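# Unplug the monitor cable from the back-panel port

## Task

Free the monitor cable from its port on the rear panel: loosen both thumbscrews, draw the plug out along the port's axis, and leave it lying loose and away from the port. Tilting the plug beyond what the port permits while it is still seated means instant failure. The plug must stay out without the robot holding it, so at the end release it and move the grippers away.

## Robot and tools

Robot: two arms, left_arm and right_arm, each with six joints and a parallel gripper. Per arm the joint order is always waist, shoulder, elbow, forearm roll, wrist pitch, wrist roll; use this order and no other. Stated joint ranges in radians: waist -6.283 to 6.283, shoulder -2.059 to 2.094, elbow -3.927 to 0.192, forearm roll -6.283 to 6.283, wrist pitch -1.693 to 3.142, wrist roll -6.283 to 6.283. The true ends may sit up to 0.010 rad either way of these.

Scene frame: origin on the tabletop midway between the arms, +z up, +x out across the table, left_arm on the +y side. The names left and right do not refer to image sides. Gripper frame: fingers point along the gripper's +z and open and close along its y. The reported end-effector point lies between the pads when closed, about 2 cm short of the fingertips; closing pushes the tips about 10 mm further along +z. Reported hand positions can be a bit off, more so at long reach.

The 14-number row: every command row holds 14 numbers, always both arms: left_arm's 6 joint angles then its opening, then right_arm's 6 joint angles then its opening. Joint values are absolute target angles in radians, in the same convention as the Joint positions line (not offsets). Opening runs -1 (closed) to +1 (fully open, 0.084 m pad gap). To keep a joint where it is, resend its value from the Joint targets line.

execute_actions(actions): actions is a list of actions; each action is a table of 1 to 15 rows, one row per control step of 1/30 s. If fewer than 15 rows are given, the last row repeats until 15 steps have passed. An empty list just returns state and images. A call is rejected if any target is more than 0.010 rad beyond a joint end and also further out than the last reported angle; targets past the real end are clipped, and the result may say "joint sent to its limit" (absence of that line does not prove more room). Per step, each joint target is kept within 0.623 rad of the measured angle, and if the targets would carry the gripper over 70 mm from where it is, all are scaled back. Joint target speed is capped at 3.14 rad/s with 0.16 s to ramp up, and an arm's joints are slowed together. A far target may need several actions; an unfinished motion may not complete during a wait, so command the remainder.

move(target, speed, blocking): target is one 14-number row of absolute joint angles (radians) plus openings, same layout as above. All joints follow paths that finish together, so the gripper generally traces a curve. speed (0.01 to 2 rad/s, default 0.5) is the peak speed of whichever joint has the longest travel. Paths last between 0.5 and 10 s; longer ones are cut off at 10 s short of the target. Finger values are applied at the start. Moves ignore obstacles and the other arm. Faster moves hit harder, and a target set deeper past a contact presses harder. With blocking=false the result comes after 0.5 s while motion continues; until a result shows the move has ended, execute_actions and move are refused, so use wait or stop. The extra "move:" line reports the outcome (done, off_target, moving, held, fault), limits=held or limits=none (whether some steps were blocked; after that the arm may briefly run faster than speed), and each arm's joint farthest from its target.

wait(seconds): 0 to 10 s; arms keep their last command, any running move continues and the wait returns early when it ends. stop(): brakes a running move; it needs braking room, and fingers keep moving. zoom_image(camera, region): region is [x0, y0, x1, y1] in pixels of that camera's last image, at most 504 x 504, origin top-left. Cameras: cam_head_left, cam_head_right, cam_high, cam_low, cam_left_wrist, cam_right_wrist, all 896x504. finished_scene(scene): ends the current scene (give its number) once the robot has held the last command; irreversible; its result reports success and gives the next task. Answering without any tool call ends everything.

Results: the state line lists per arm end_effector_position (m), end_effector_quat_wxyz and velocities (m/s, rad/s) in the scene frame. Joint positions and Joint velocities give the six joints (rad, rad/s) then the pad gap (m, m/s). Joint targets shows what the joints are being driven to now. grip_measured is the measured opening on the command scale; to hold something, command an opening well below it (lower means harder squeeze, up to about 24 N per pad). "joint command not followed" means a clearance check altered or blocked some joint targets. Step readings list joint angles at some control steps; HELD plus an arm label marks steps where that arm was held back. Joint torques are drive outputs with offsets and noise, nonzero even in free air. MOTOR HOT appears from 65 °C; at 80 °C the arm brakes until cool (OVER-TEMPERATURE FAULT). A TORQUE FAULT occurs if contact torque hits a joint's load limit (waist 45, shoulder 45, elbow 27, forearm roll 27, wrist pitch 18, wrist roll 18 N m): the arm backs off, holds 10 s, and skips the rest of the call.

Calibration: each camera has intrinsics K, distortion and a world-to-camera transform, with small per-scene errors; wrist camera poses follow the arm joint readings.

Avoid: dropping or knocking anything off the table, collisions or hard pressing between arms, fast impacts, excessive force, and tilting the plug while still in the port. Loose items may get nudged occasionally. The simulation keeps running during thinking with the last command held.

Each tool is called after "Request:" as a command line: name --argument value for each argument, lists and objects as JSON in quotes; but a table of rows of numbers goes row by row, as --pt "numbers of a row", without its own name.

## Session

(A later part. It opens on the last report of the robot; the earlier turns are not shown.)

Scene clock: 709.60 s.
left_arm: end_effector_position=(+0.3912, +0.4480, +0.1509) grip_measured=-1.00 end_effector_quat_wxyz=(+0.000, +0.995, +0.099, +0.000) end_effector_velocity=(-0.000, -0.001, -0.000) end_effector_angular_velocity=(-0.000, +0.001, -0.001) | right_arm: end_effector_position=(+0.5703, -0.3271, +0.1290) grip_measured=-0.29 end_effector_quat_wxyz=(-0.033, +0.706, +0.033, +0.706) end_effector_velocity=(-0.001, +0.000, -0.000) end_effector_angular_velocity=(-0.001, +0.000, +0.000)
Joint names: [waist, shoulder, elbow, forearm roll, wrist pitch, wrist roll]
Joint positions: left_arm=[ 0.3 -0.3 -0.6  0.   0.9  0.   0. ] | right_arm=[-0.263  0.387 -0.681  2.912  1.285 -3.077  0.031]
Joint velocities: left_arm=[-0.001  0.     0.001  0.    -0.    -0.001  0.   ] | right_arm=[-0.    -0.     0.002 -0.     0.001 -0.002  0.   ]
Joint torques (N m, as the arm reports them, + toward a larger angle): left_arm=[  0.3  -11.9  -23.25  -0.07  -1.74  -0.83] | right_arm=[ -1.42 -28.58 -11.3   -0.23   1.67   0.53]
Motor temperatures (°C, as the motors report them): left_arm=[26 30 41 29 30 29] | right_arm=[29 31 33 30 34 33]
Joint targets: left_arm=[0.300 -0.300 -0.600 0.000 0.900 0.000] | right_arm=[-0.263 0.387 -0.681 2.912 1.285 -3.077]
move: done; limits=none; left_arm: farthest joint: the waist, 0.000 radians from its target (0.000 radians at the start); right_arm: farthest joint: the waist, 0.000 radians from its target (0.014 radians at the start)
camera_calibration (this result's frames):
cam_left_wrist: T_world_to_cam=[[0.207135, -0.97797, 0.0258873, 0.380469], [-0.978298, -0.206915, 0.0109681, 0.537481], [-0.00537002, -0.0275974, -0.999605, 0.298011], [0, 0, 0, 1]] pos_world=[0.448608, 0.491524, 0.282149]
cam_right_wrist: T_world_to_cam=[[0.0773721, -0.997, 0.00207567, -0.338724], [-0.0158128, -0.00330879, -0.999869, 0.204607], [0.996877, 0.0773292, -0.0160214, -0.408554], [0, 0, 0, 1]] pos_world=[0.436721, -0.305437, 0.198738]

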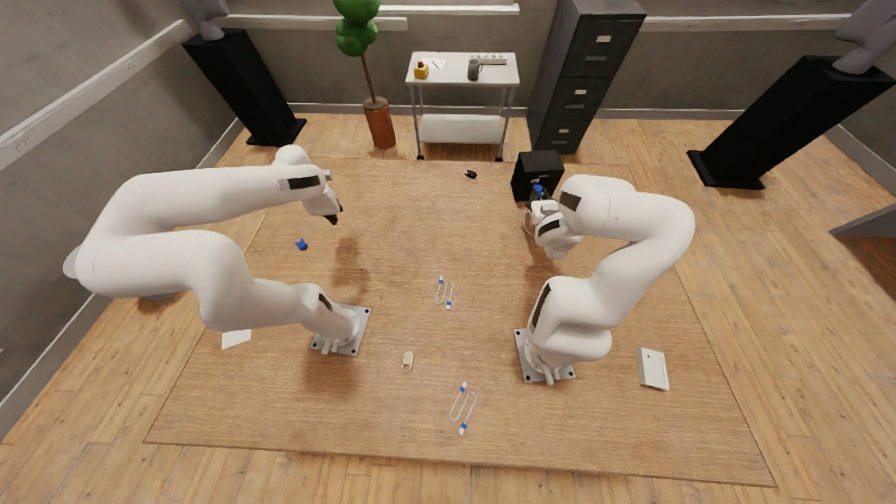

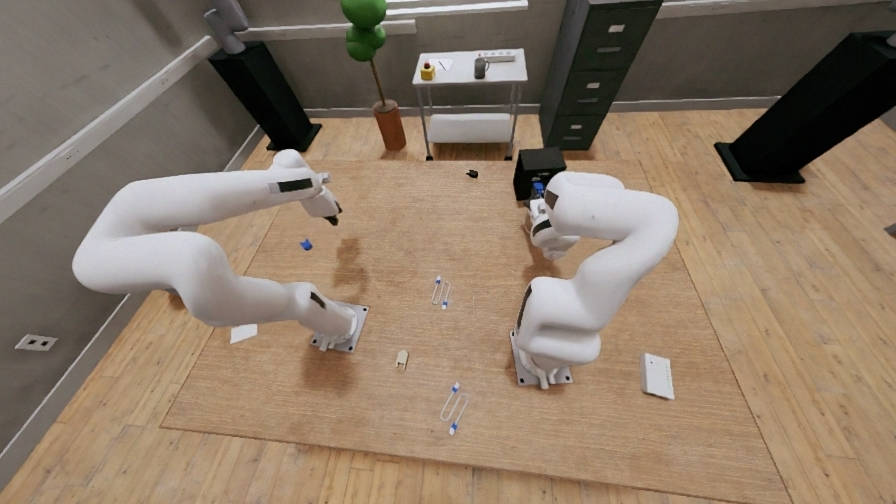

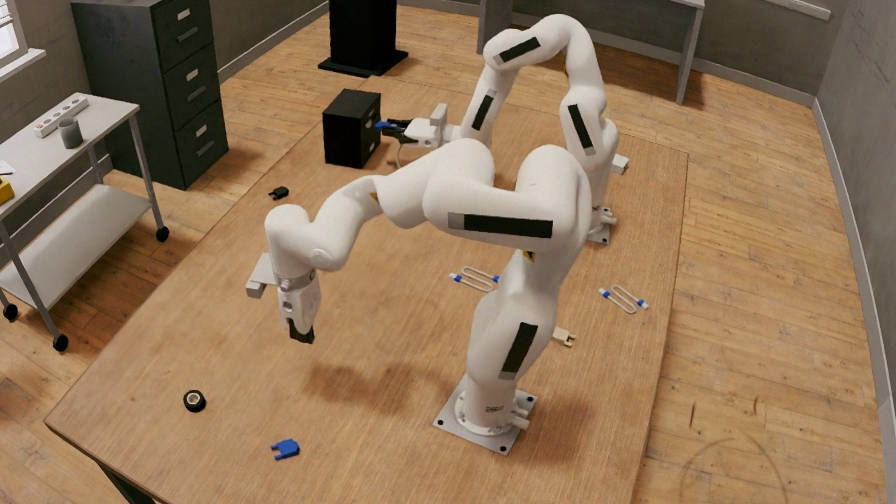

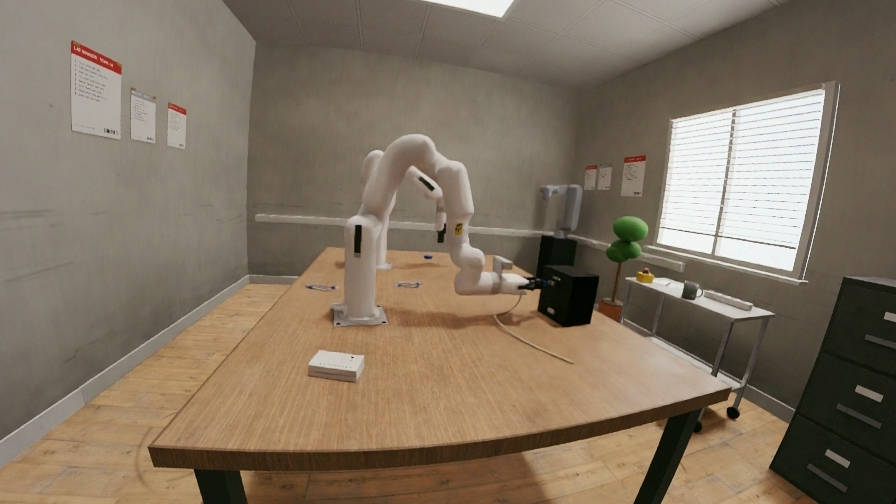

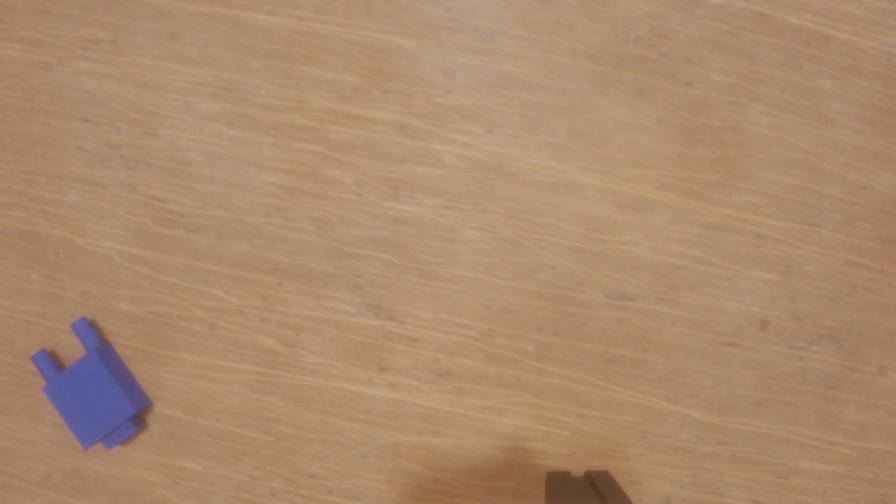

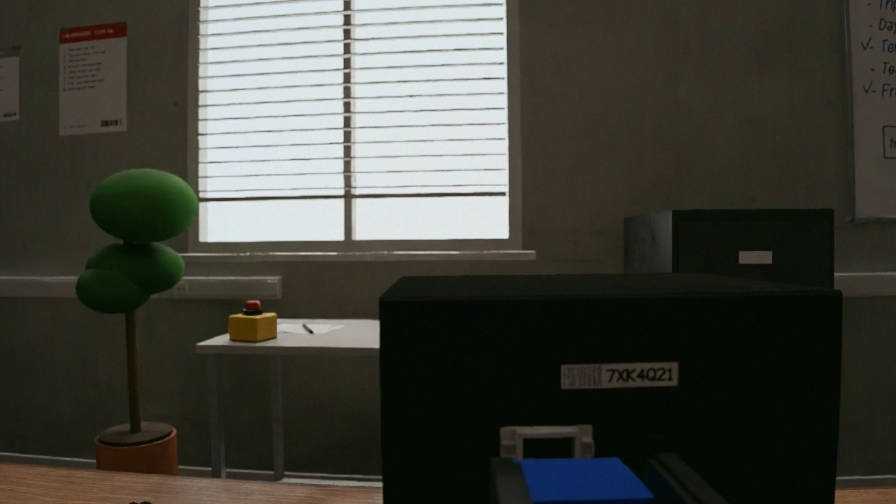

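Out.

Request:
move --target '[0.3,-0.3,-0.6,0,0.9,0,-1,-0.2633,0.3873,-0.6805,2.9116,0.875,-3.0766,-1]' --speed 0.2

Request:
move --target '[0.3,-0.3,-0.6,0,0.9,0,-1,-0.2633,0.3873,-0.6805,2.9116,0.875,-3.0766,0.4]'

Request:
move --target '[0.3,-0.3,-0.6,0,0.9,0,-1,-0.2633,0.05,-0.6,2.9116,0.7,-3.0766,0.4]' --speed 0.3

Scene clock: 726.37 s.
left_arm: end_effector_position=(+0.3912, +0.4480, +0.1509) grip_measured=-1.00 end_effector_quat_wxyz=(+0.000, +0.995, +0.099, +0.000) end_effector_velocity=(+0.000, +0.000, +0.000) end_effector_angular_velocity=(+0.000, -0.001, -0.000) | right_arm: end_effector_position=(+0.5200, -0.3381, +0.0353) grip_measured=-0.29 end_effector_quat_wxyz=(-0.016, +0.835, +0.030, +0.549) end_effector_velocity=(-0.001, -0.000, -0.001) end_effector_angular_velocity=(-0.000, +0.003, -0.000)
Joint names: [waist, shoulder, elbow, forearm roll, wrist pitch, wrist roll]
Joint positions: left_arm=[ 0.3 -0.3 -0.6 -0.   0.9 -0.   0. ] | right_arm=[-0.263  0.387 -0.681  2.912  0.875 -3.077  0.031]
Joint velocities: left_arm=[ 0.001 -0.001 -0.    -0.     0.     0.001  0.   ] | right_arm=[ 0.     0.     0.     0.    -0.002  0.    -0.   ]
Joint torques (N m, as the arm reports them, + toward a larger angle): left_arm=[  0.6  -12.41 -22.75   0.74  -1.37  -0.69] | right_arm=[ -2.02 -26.92 -10.13  -0.27   0.99   0.41]
Motor temperatures (°C, as the motors report them): left_arm=[26 30 41 29 30 29] | right_arm=[29 31 32 30 34 33]
Joint targets: left_arm=[0.300 -0.300 -0.600 0.000 0.900 0.000] | right_arm=[-0.263 0.387 -0.681 2.912 0.875 -3.077]
move: done; limits=none; left_arm: farthest joint: the waist, 0.000 radians from its target (0.000 radians at the start); right_arm: farthest joint: the waist, 0.000 radians from its target (0.000 radians at the start)
camera_calibration (this result's frames):
cam_left_wrist: T_world_to_cam=[[0.207136, -0.97797, 0.0258875, 0.380469], [-0.978297, -0.206915, 0.0109682, 0.537481], [-0.00537009, -0.0275976, -0.999605, 0.298011], [0, 0, 0, 1]] pos_world=[0.448608, 0.491524, 0.282149]
cam_right_wrist: T_world_to_cam=[[0.0533079, -0.998482, 0.0138581, -0.333958], [-0.410886, -0.0345811, -0.911031, 0.301798], [0.910127, 0.0428711, -0.412105, -0.311607], [0, 0, 0, 1]] pos_world=[0.425409, -0.309656, 0.151161]

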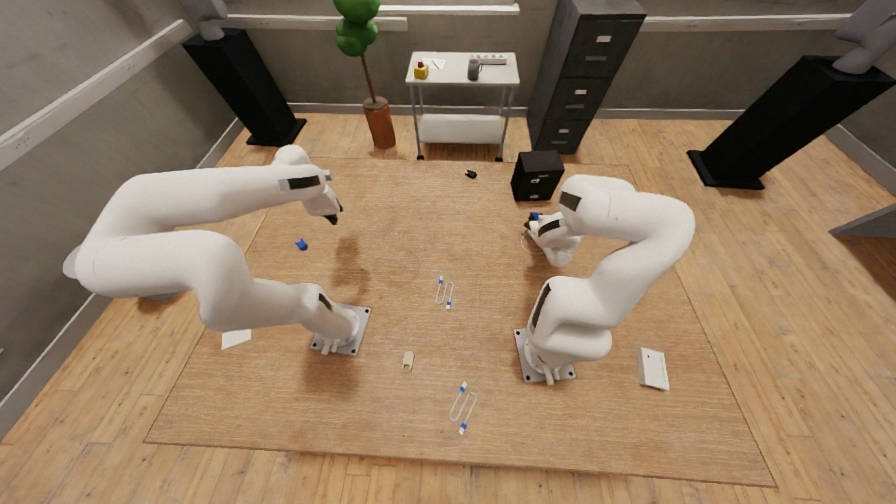

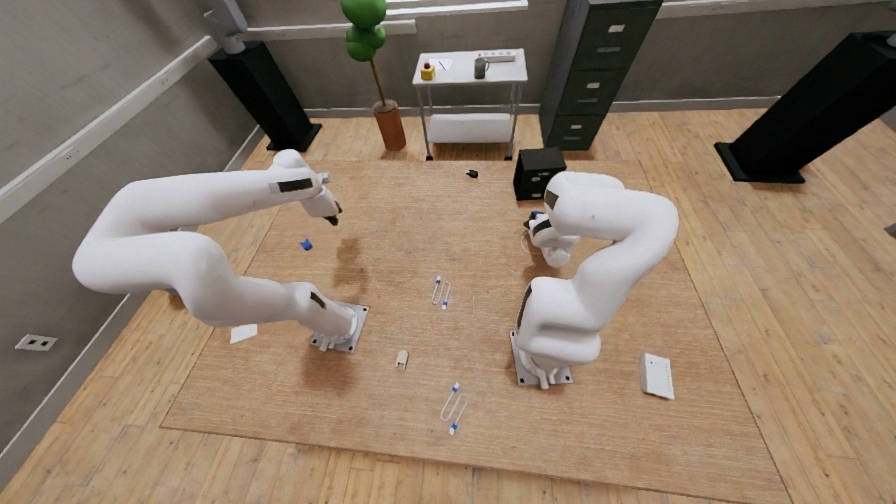

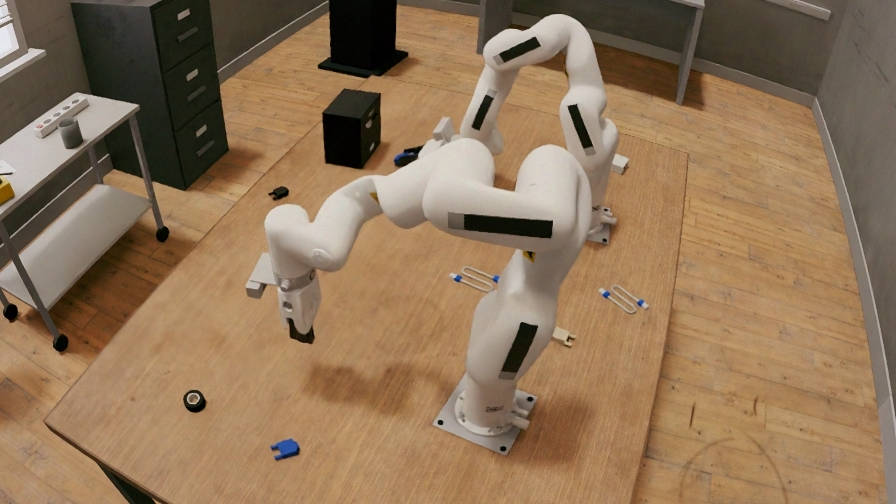

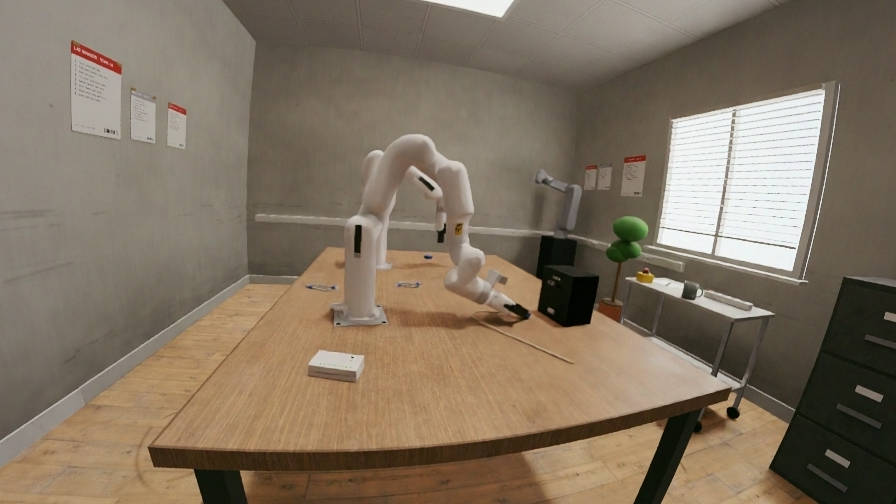

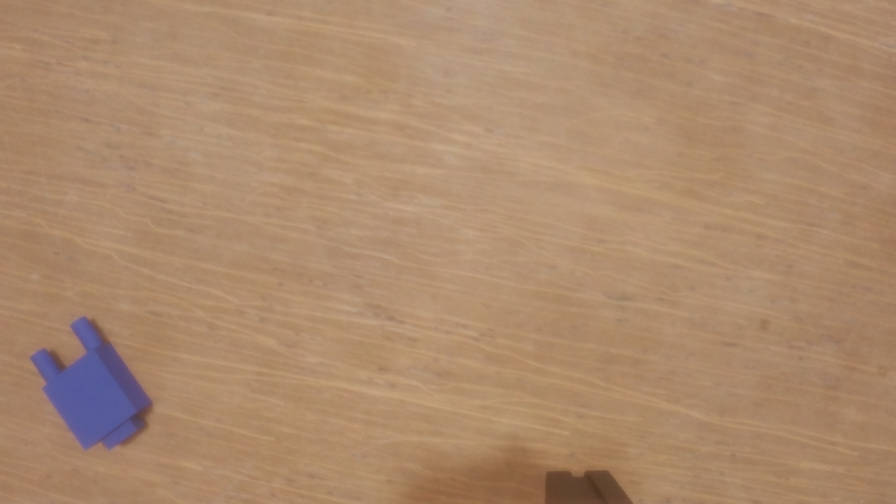

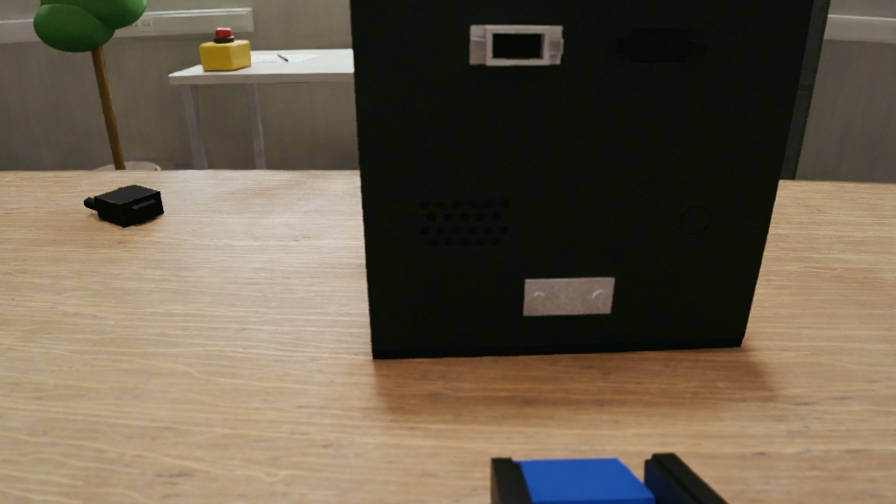

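Scene clock: 727.07 s.
left_arm: end_effector_position=(+0.3912, +0.4480, +0.1509) grip_measured=-1.00 end_effector_quat_wxyz=(+0.000, +0.995, +0.099, +0.000) end_effector_velocity=(-0.000, +0.000, -0.000) end_effector_angular_velocity=(+0.000, +0.001, -0.001) | right_arm: end_effector_position=(+0.5199, -0.3381, +0.0352) grip_measured=+0.39 end_effector_quat_wxyz=(-0.016, +0.835, +0.030, +0.549) end_effector_velocity=(+0.000, -0.000, +0.000) end_effector_angular_velocity=(-0.001, -0.001, +0.001)
Joint names: [waist, shoulder, elbow, forearm roll, wrist pitch, wrist roll]
Joint positions: left_arm=[ 0.3 -0.3 -0.6 -0.   0.9 -0.   0. ] | right_arm=[-0.263  0.387 -0.681  2.912  0.875 -3.077  0.061]
Joint velocities: left_arm=[0.    0.    0.    0.    0.001 0.001 0.   ] | right_arm=[-0.    -0.     0.    -0.     0.001 -0.001  0.   ]
Joint torques (N m, as the arm reports them, + toward a larger angle): left_arm=[  0.79 -11.9  -23.34   0.15  -1.35  -0.66] | right_arm=[ -1.52 -27.4  -10.47  -0.55   0.85   0.29]
Motor temperatures (°C, as the motors report them): left_arm=[26 30 41 29 30 29] | right_arm=[29 31 32 30 34 33]
Joint targets: left_arm=[0.300 -0.300 -0.600 0.000 0.900 0.000] | right_arm=[-0.263 0.387 -0.681 2.912 0.875 -3.077]
move: done; limits=none; left_arm: farthest joint: the waist, 0.000 radians from its target (0.000 radians at the start); right_arm: farthest joint: the waist, 0.000 radians from its target (0.000 radians at the start)
camera_calibration (this result's frames):
cam_left_wrist: T_world_to_cam=[[0.207135, -0.97797, 0.0258874, 0.380469], [-0.978298, -0.206915, 0.0109681, 0.537481], [-0.00537001, -0.0275975, -0.999605, 0.298011], [0, 0, 0, 1]] pos_world=[0.448608, 0.491524, 0.282149]
cam_right_wrist: T_world_to_cam=[[0.0532955, -0.998483, 0.013856, -0.333951], [-0.411175, -0.0345877, -0.9109, 0.301839], [0.909997, 0.0428496, -0.412395, -0.311506], [0, 0, 0, 1]] pos_world=[0.425376, -0.309657, 0.151109]

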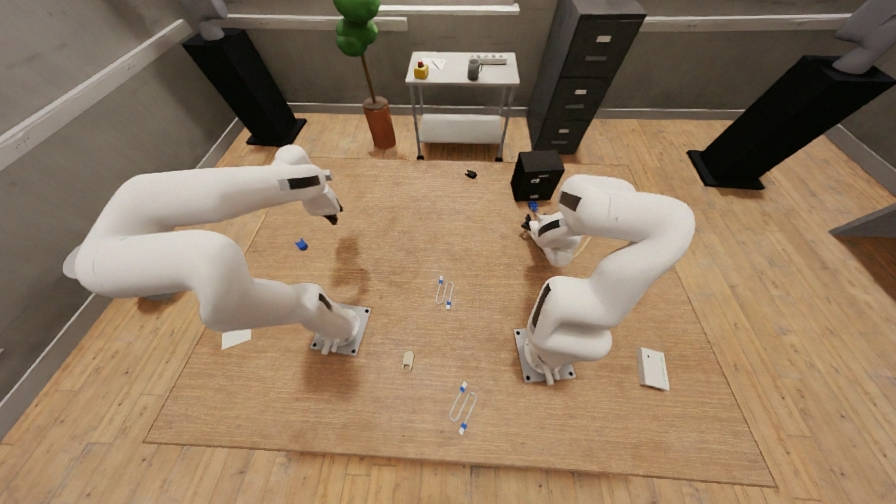

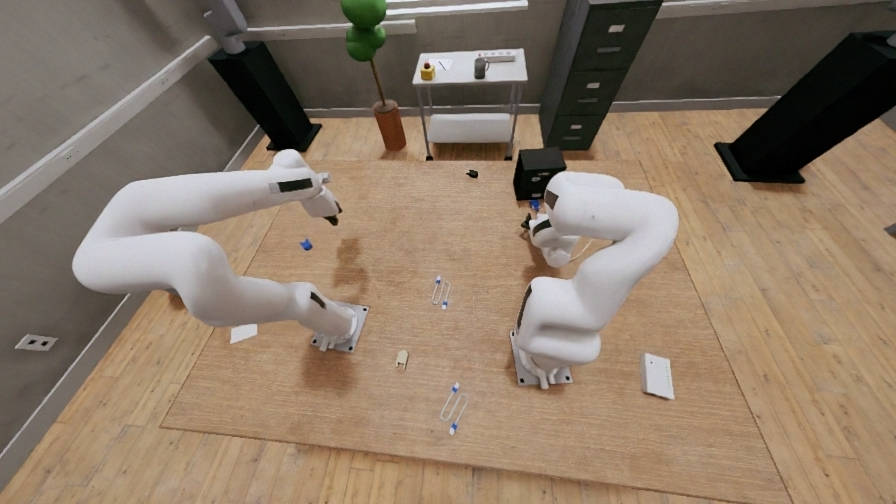

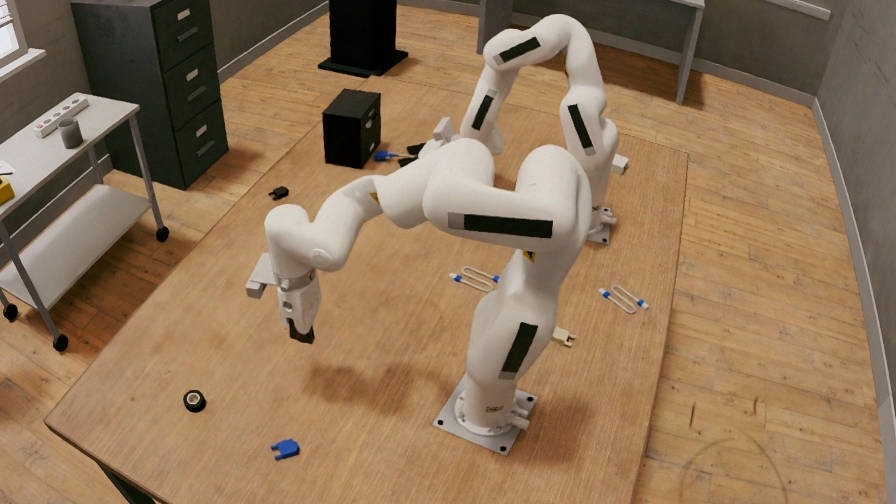

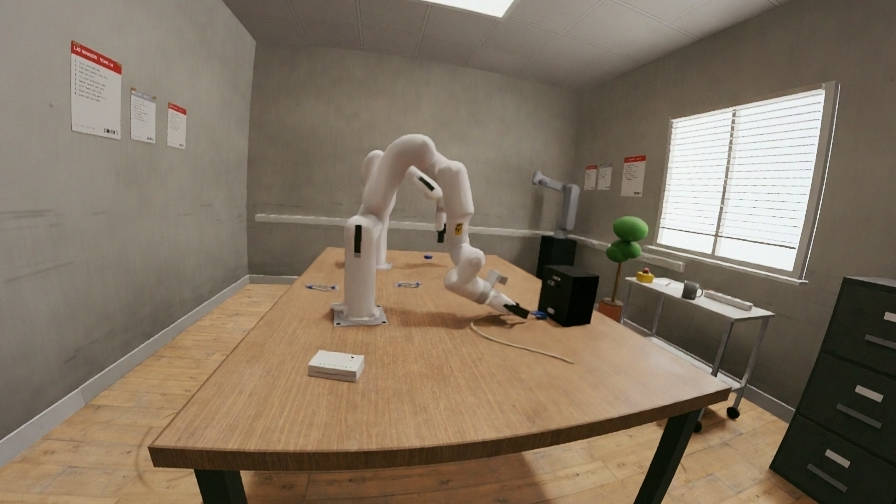

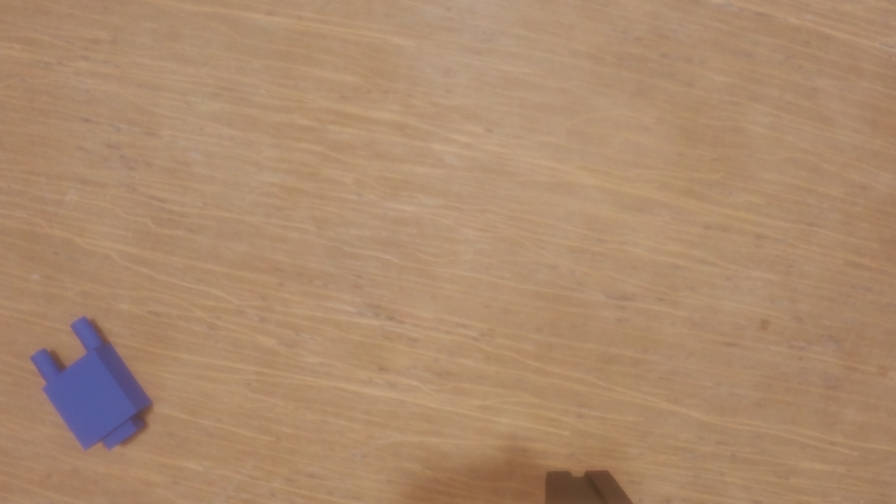

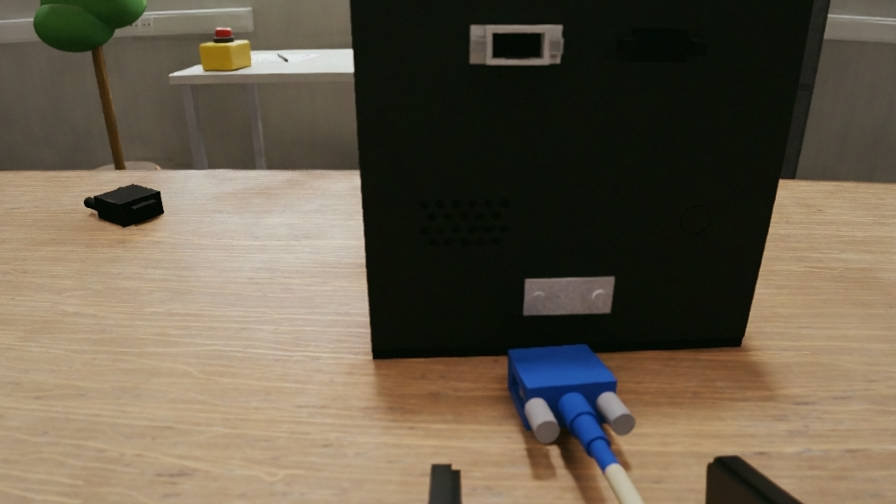

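Scene clock: 728.70 s.
left_arm: end_effector_position=(+0.3912, +0.4480, +0.1509) grip_measured=-1.00 end_effector_quat_wxyz=(+0.000, +0.995, +0.099, +0.000) end_effector_velocity=(+0.000, +0.000, +0.001) end_effector_angular_velocity=(+0.001, -0.002, -0.001) | right_arm: end_effector_position=(+0.5157, -0.3468, +0.1439) grip_measured=+0.39 end_effector_quat_wxyz=(+0.009, +0.813, +0.037, +0.581) end_effector_velocity=(+0.000, -0.000, +0.001) end_effector_angular_velocity=(+0.000, -0.002, -0.000)
Joint names: [waist, shoulder, elbow, forearm roll, wrist pitch, wrist roll]
Joint positions: left_arm=[ 0.3 -0.3 -0.6  0.   0.9  0.   0. ] | right_arm=[-0.263  0.05  -0.6    2.912  0.7   -3.077  0.061]
Joint velocities: left_arm=[ 0.    -0.002  0.     0.001 -0.     0.001  0.   ] | right_arm=[ 0.    -0.003 -0.    -0.    -0.001  0.001 -0.   ]
Joint torques (N m, as the arm reports them, + toward a larger angle): left_arm=[  0.57 -11.76 -23.44   0.73  -1.38  -0.47] | right_arm=[ -1.59 -22.37 -13.85   0.08   1.04   0.47]
Motor temperatures (°C, as the motors report them): left_arm=[26 30 41 29 30 29] | right_arm=[29 31 32 30 34 33]
Joint targets: left_arm=[0.300 -0.300 -0.600 0.000 0.900 0.000] | right_arm=[-0.263 0.050 -0.600 2.912 0.700 -3.077]
move: done; limits=none; left_arm: farthest joint: the waist, 0.000 radians from its target (0.000 radians at the start); right_arm: farthest joint: the waist, 0.000 radians from its target (0.000 radians at the start)
camera_calibration (this result's frames):
cam_left_wrist: T_world_to_cam=[[0.207135, -0.97797, 0.0258872, 0.380469], [-0.978298, -0.206915, 0.0109682, 0.537481], [-0.0053701, -0.0275973, -0.999605, 0.298011], [0, 0, 0, 1]] pos_world=[0.448608, 0.491524, 0.282149]
cam_right_wrist: T_world_to_cam=[[0.0338674, -0.99736, 0.0642344, -0.340809], [-0.337393, -0.0719078, -0.938613, 0.351814], [0.940754, 0.0101162, -0.338938, -0.300238], [0, 0, 0, 1]] pos_world=[0.412693, -0.311573, 0.250347]

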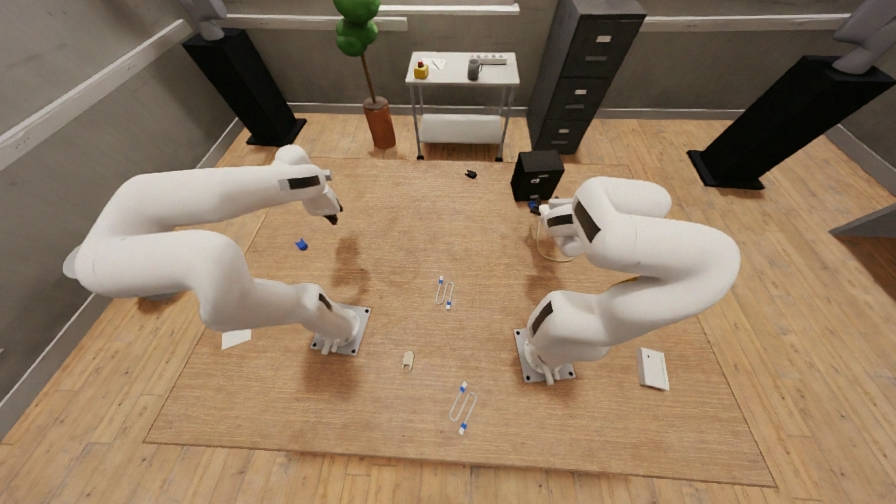

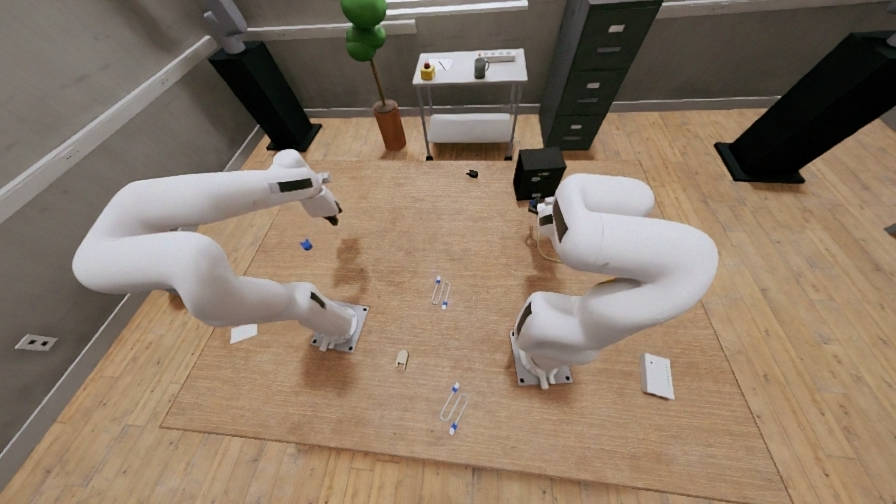

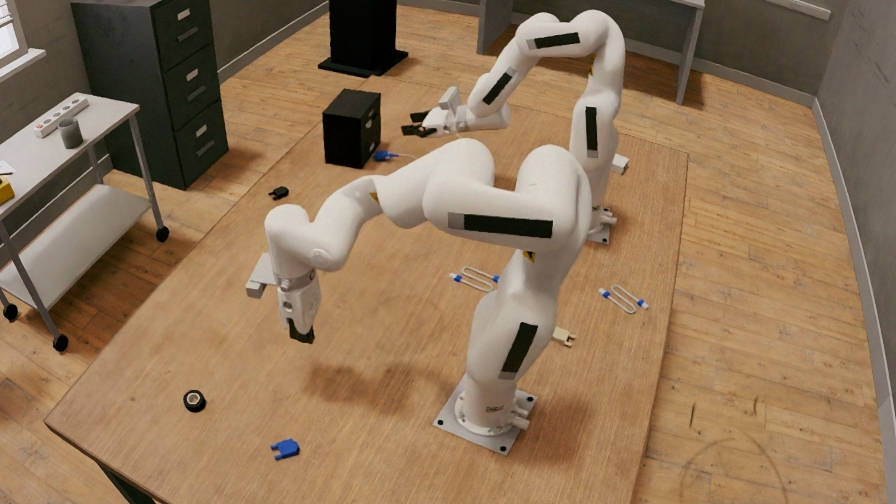

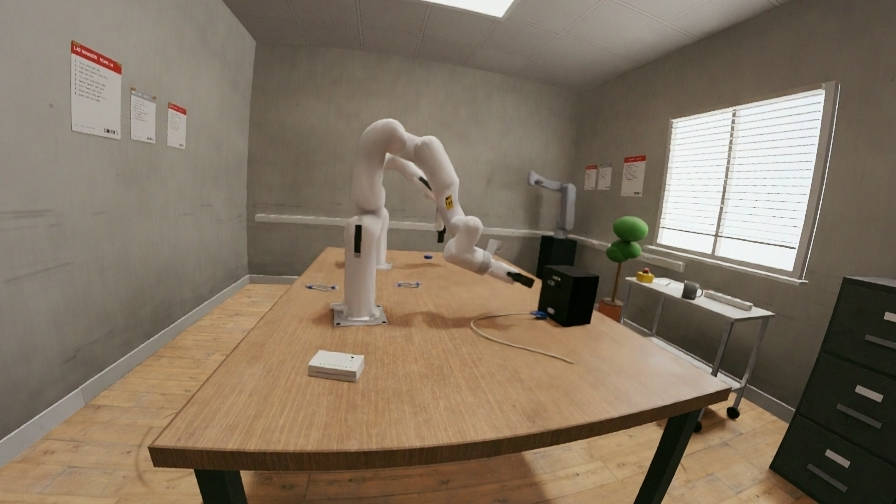

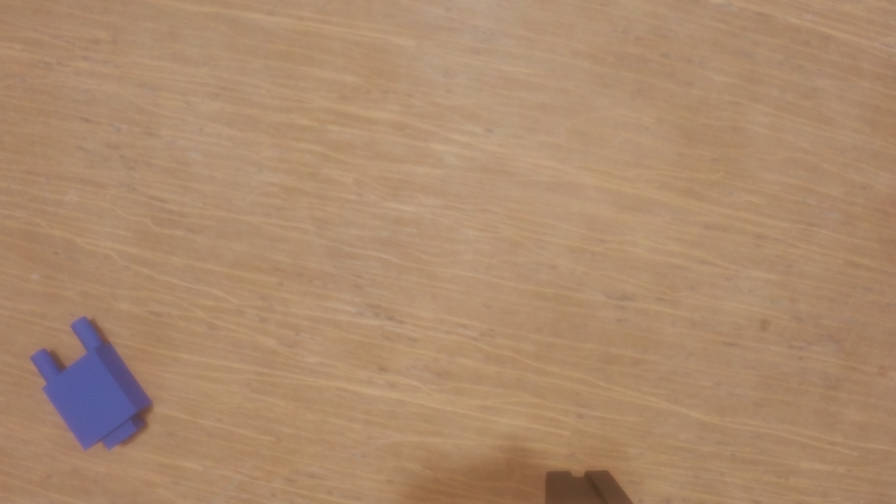

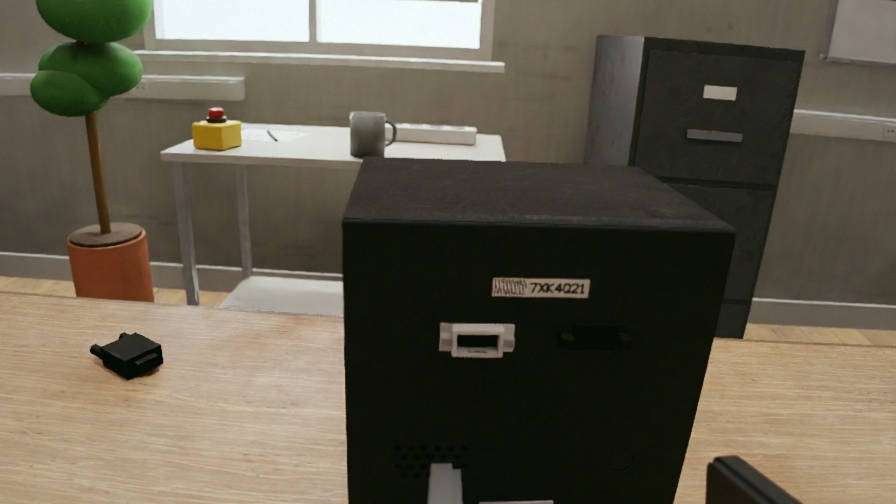

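Request:
finished_scene --scene 2

The scene is finished: the task was done.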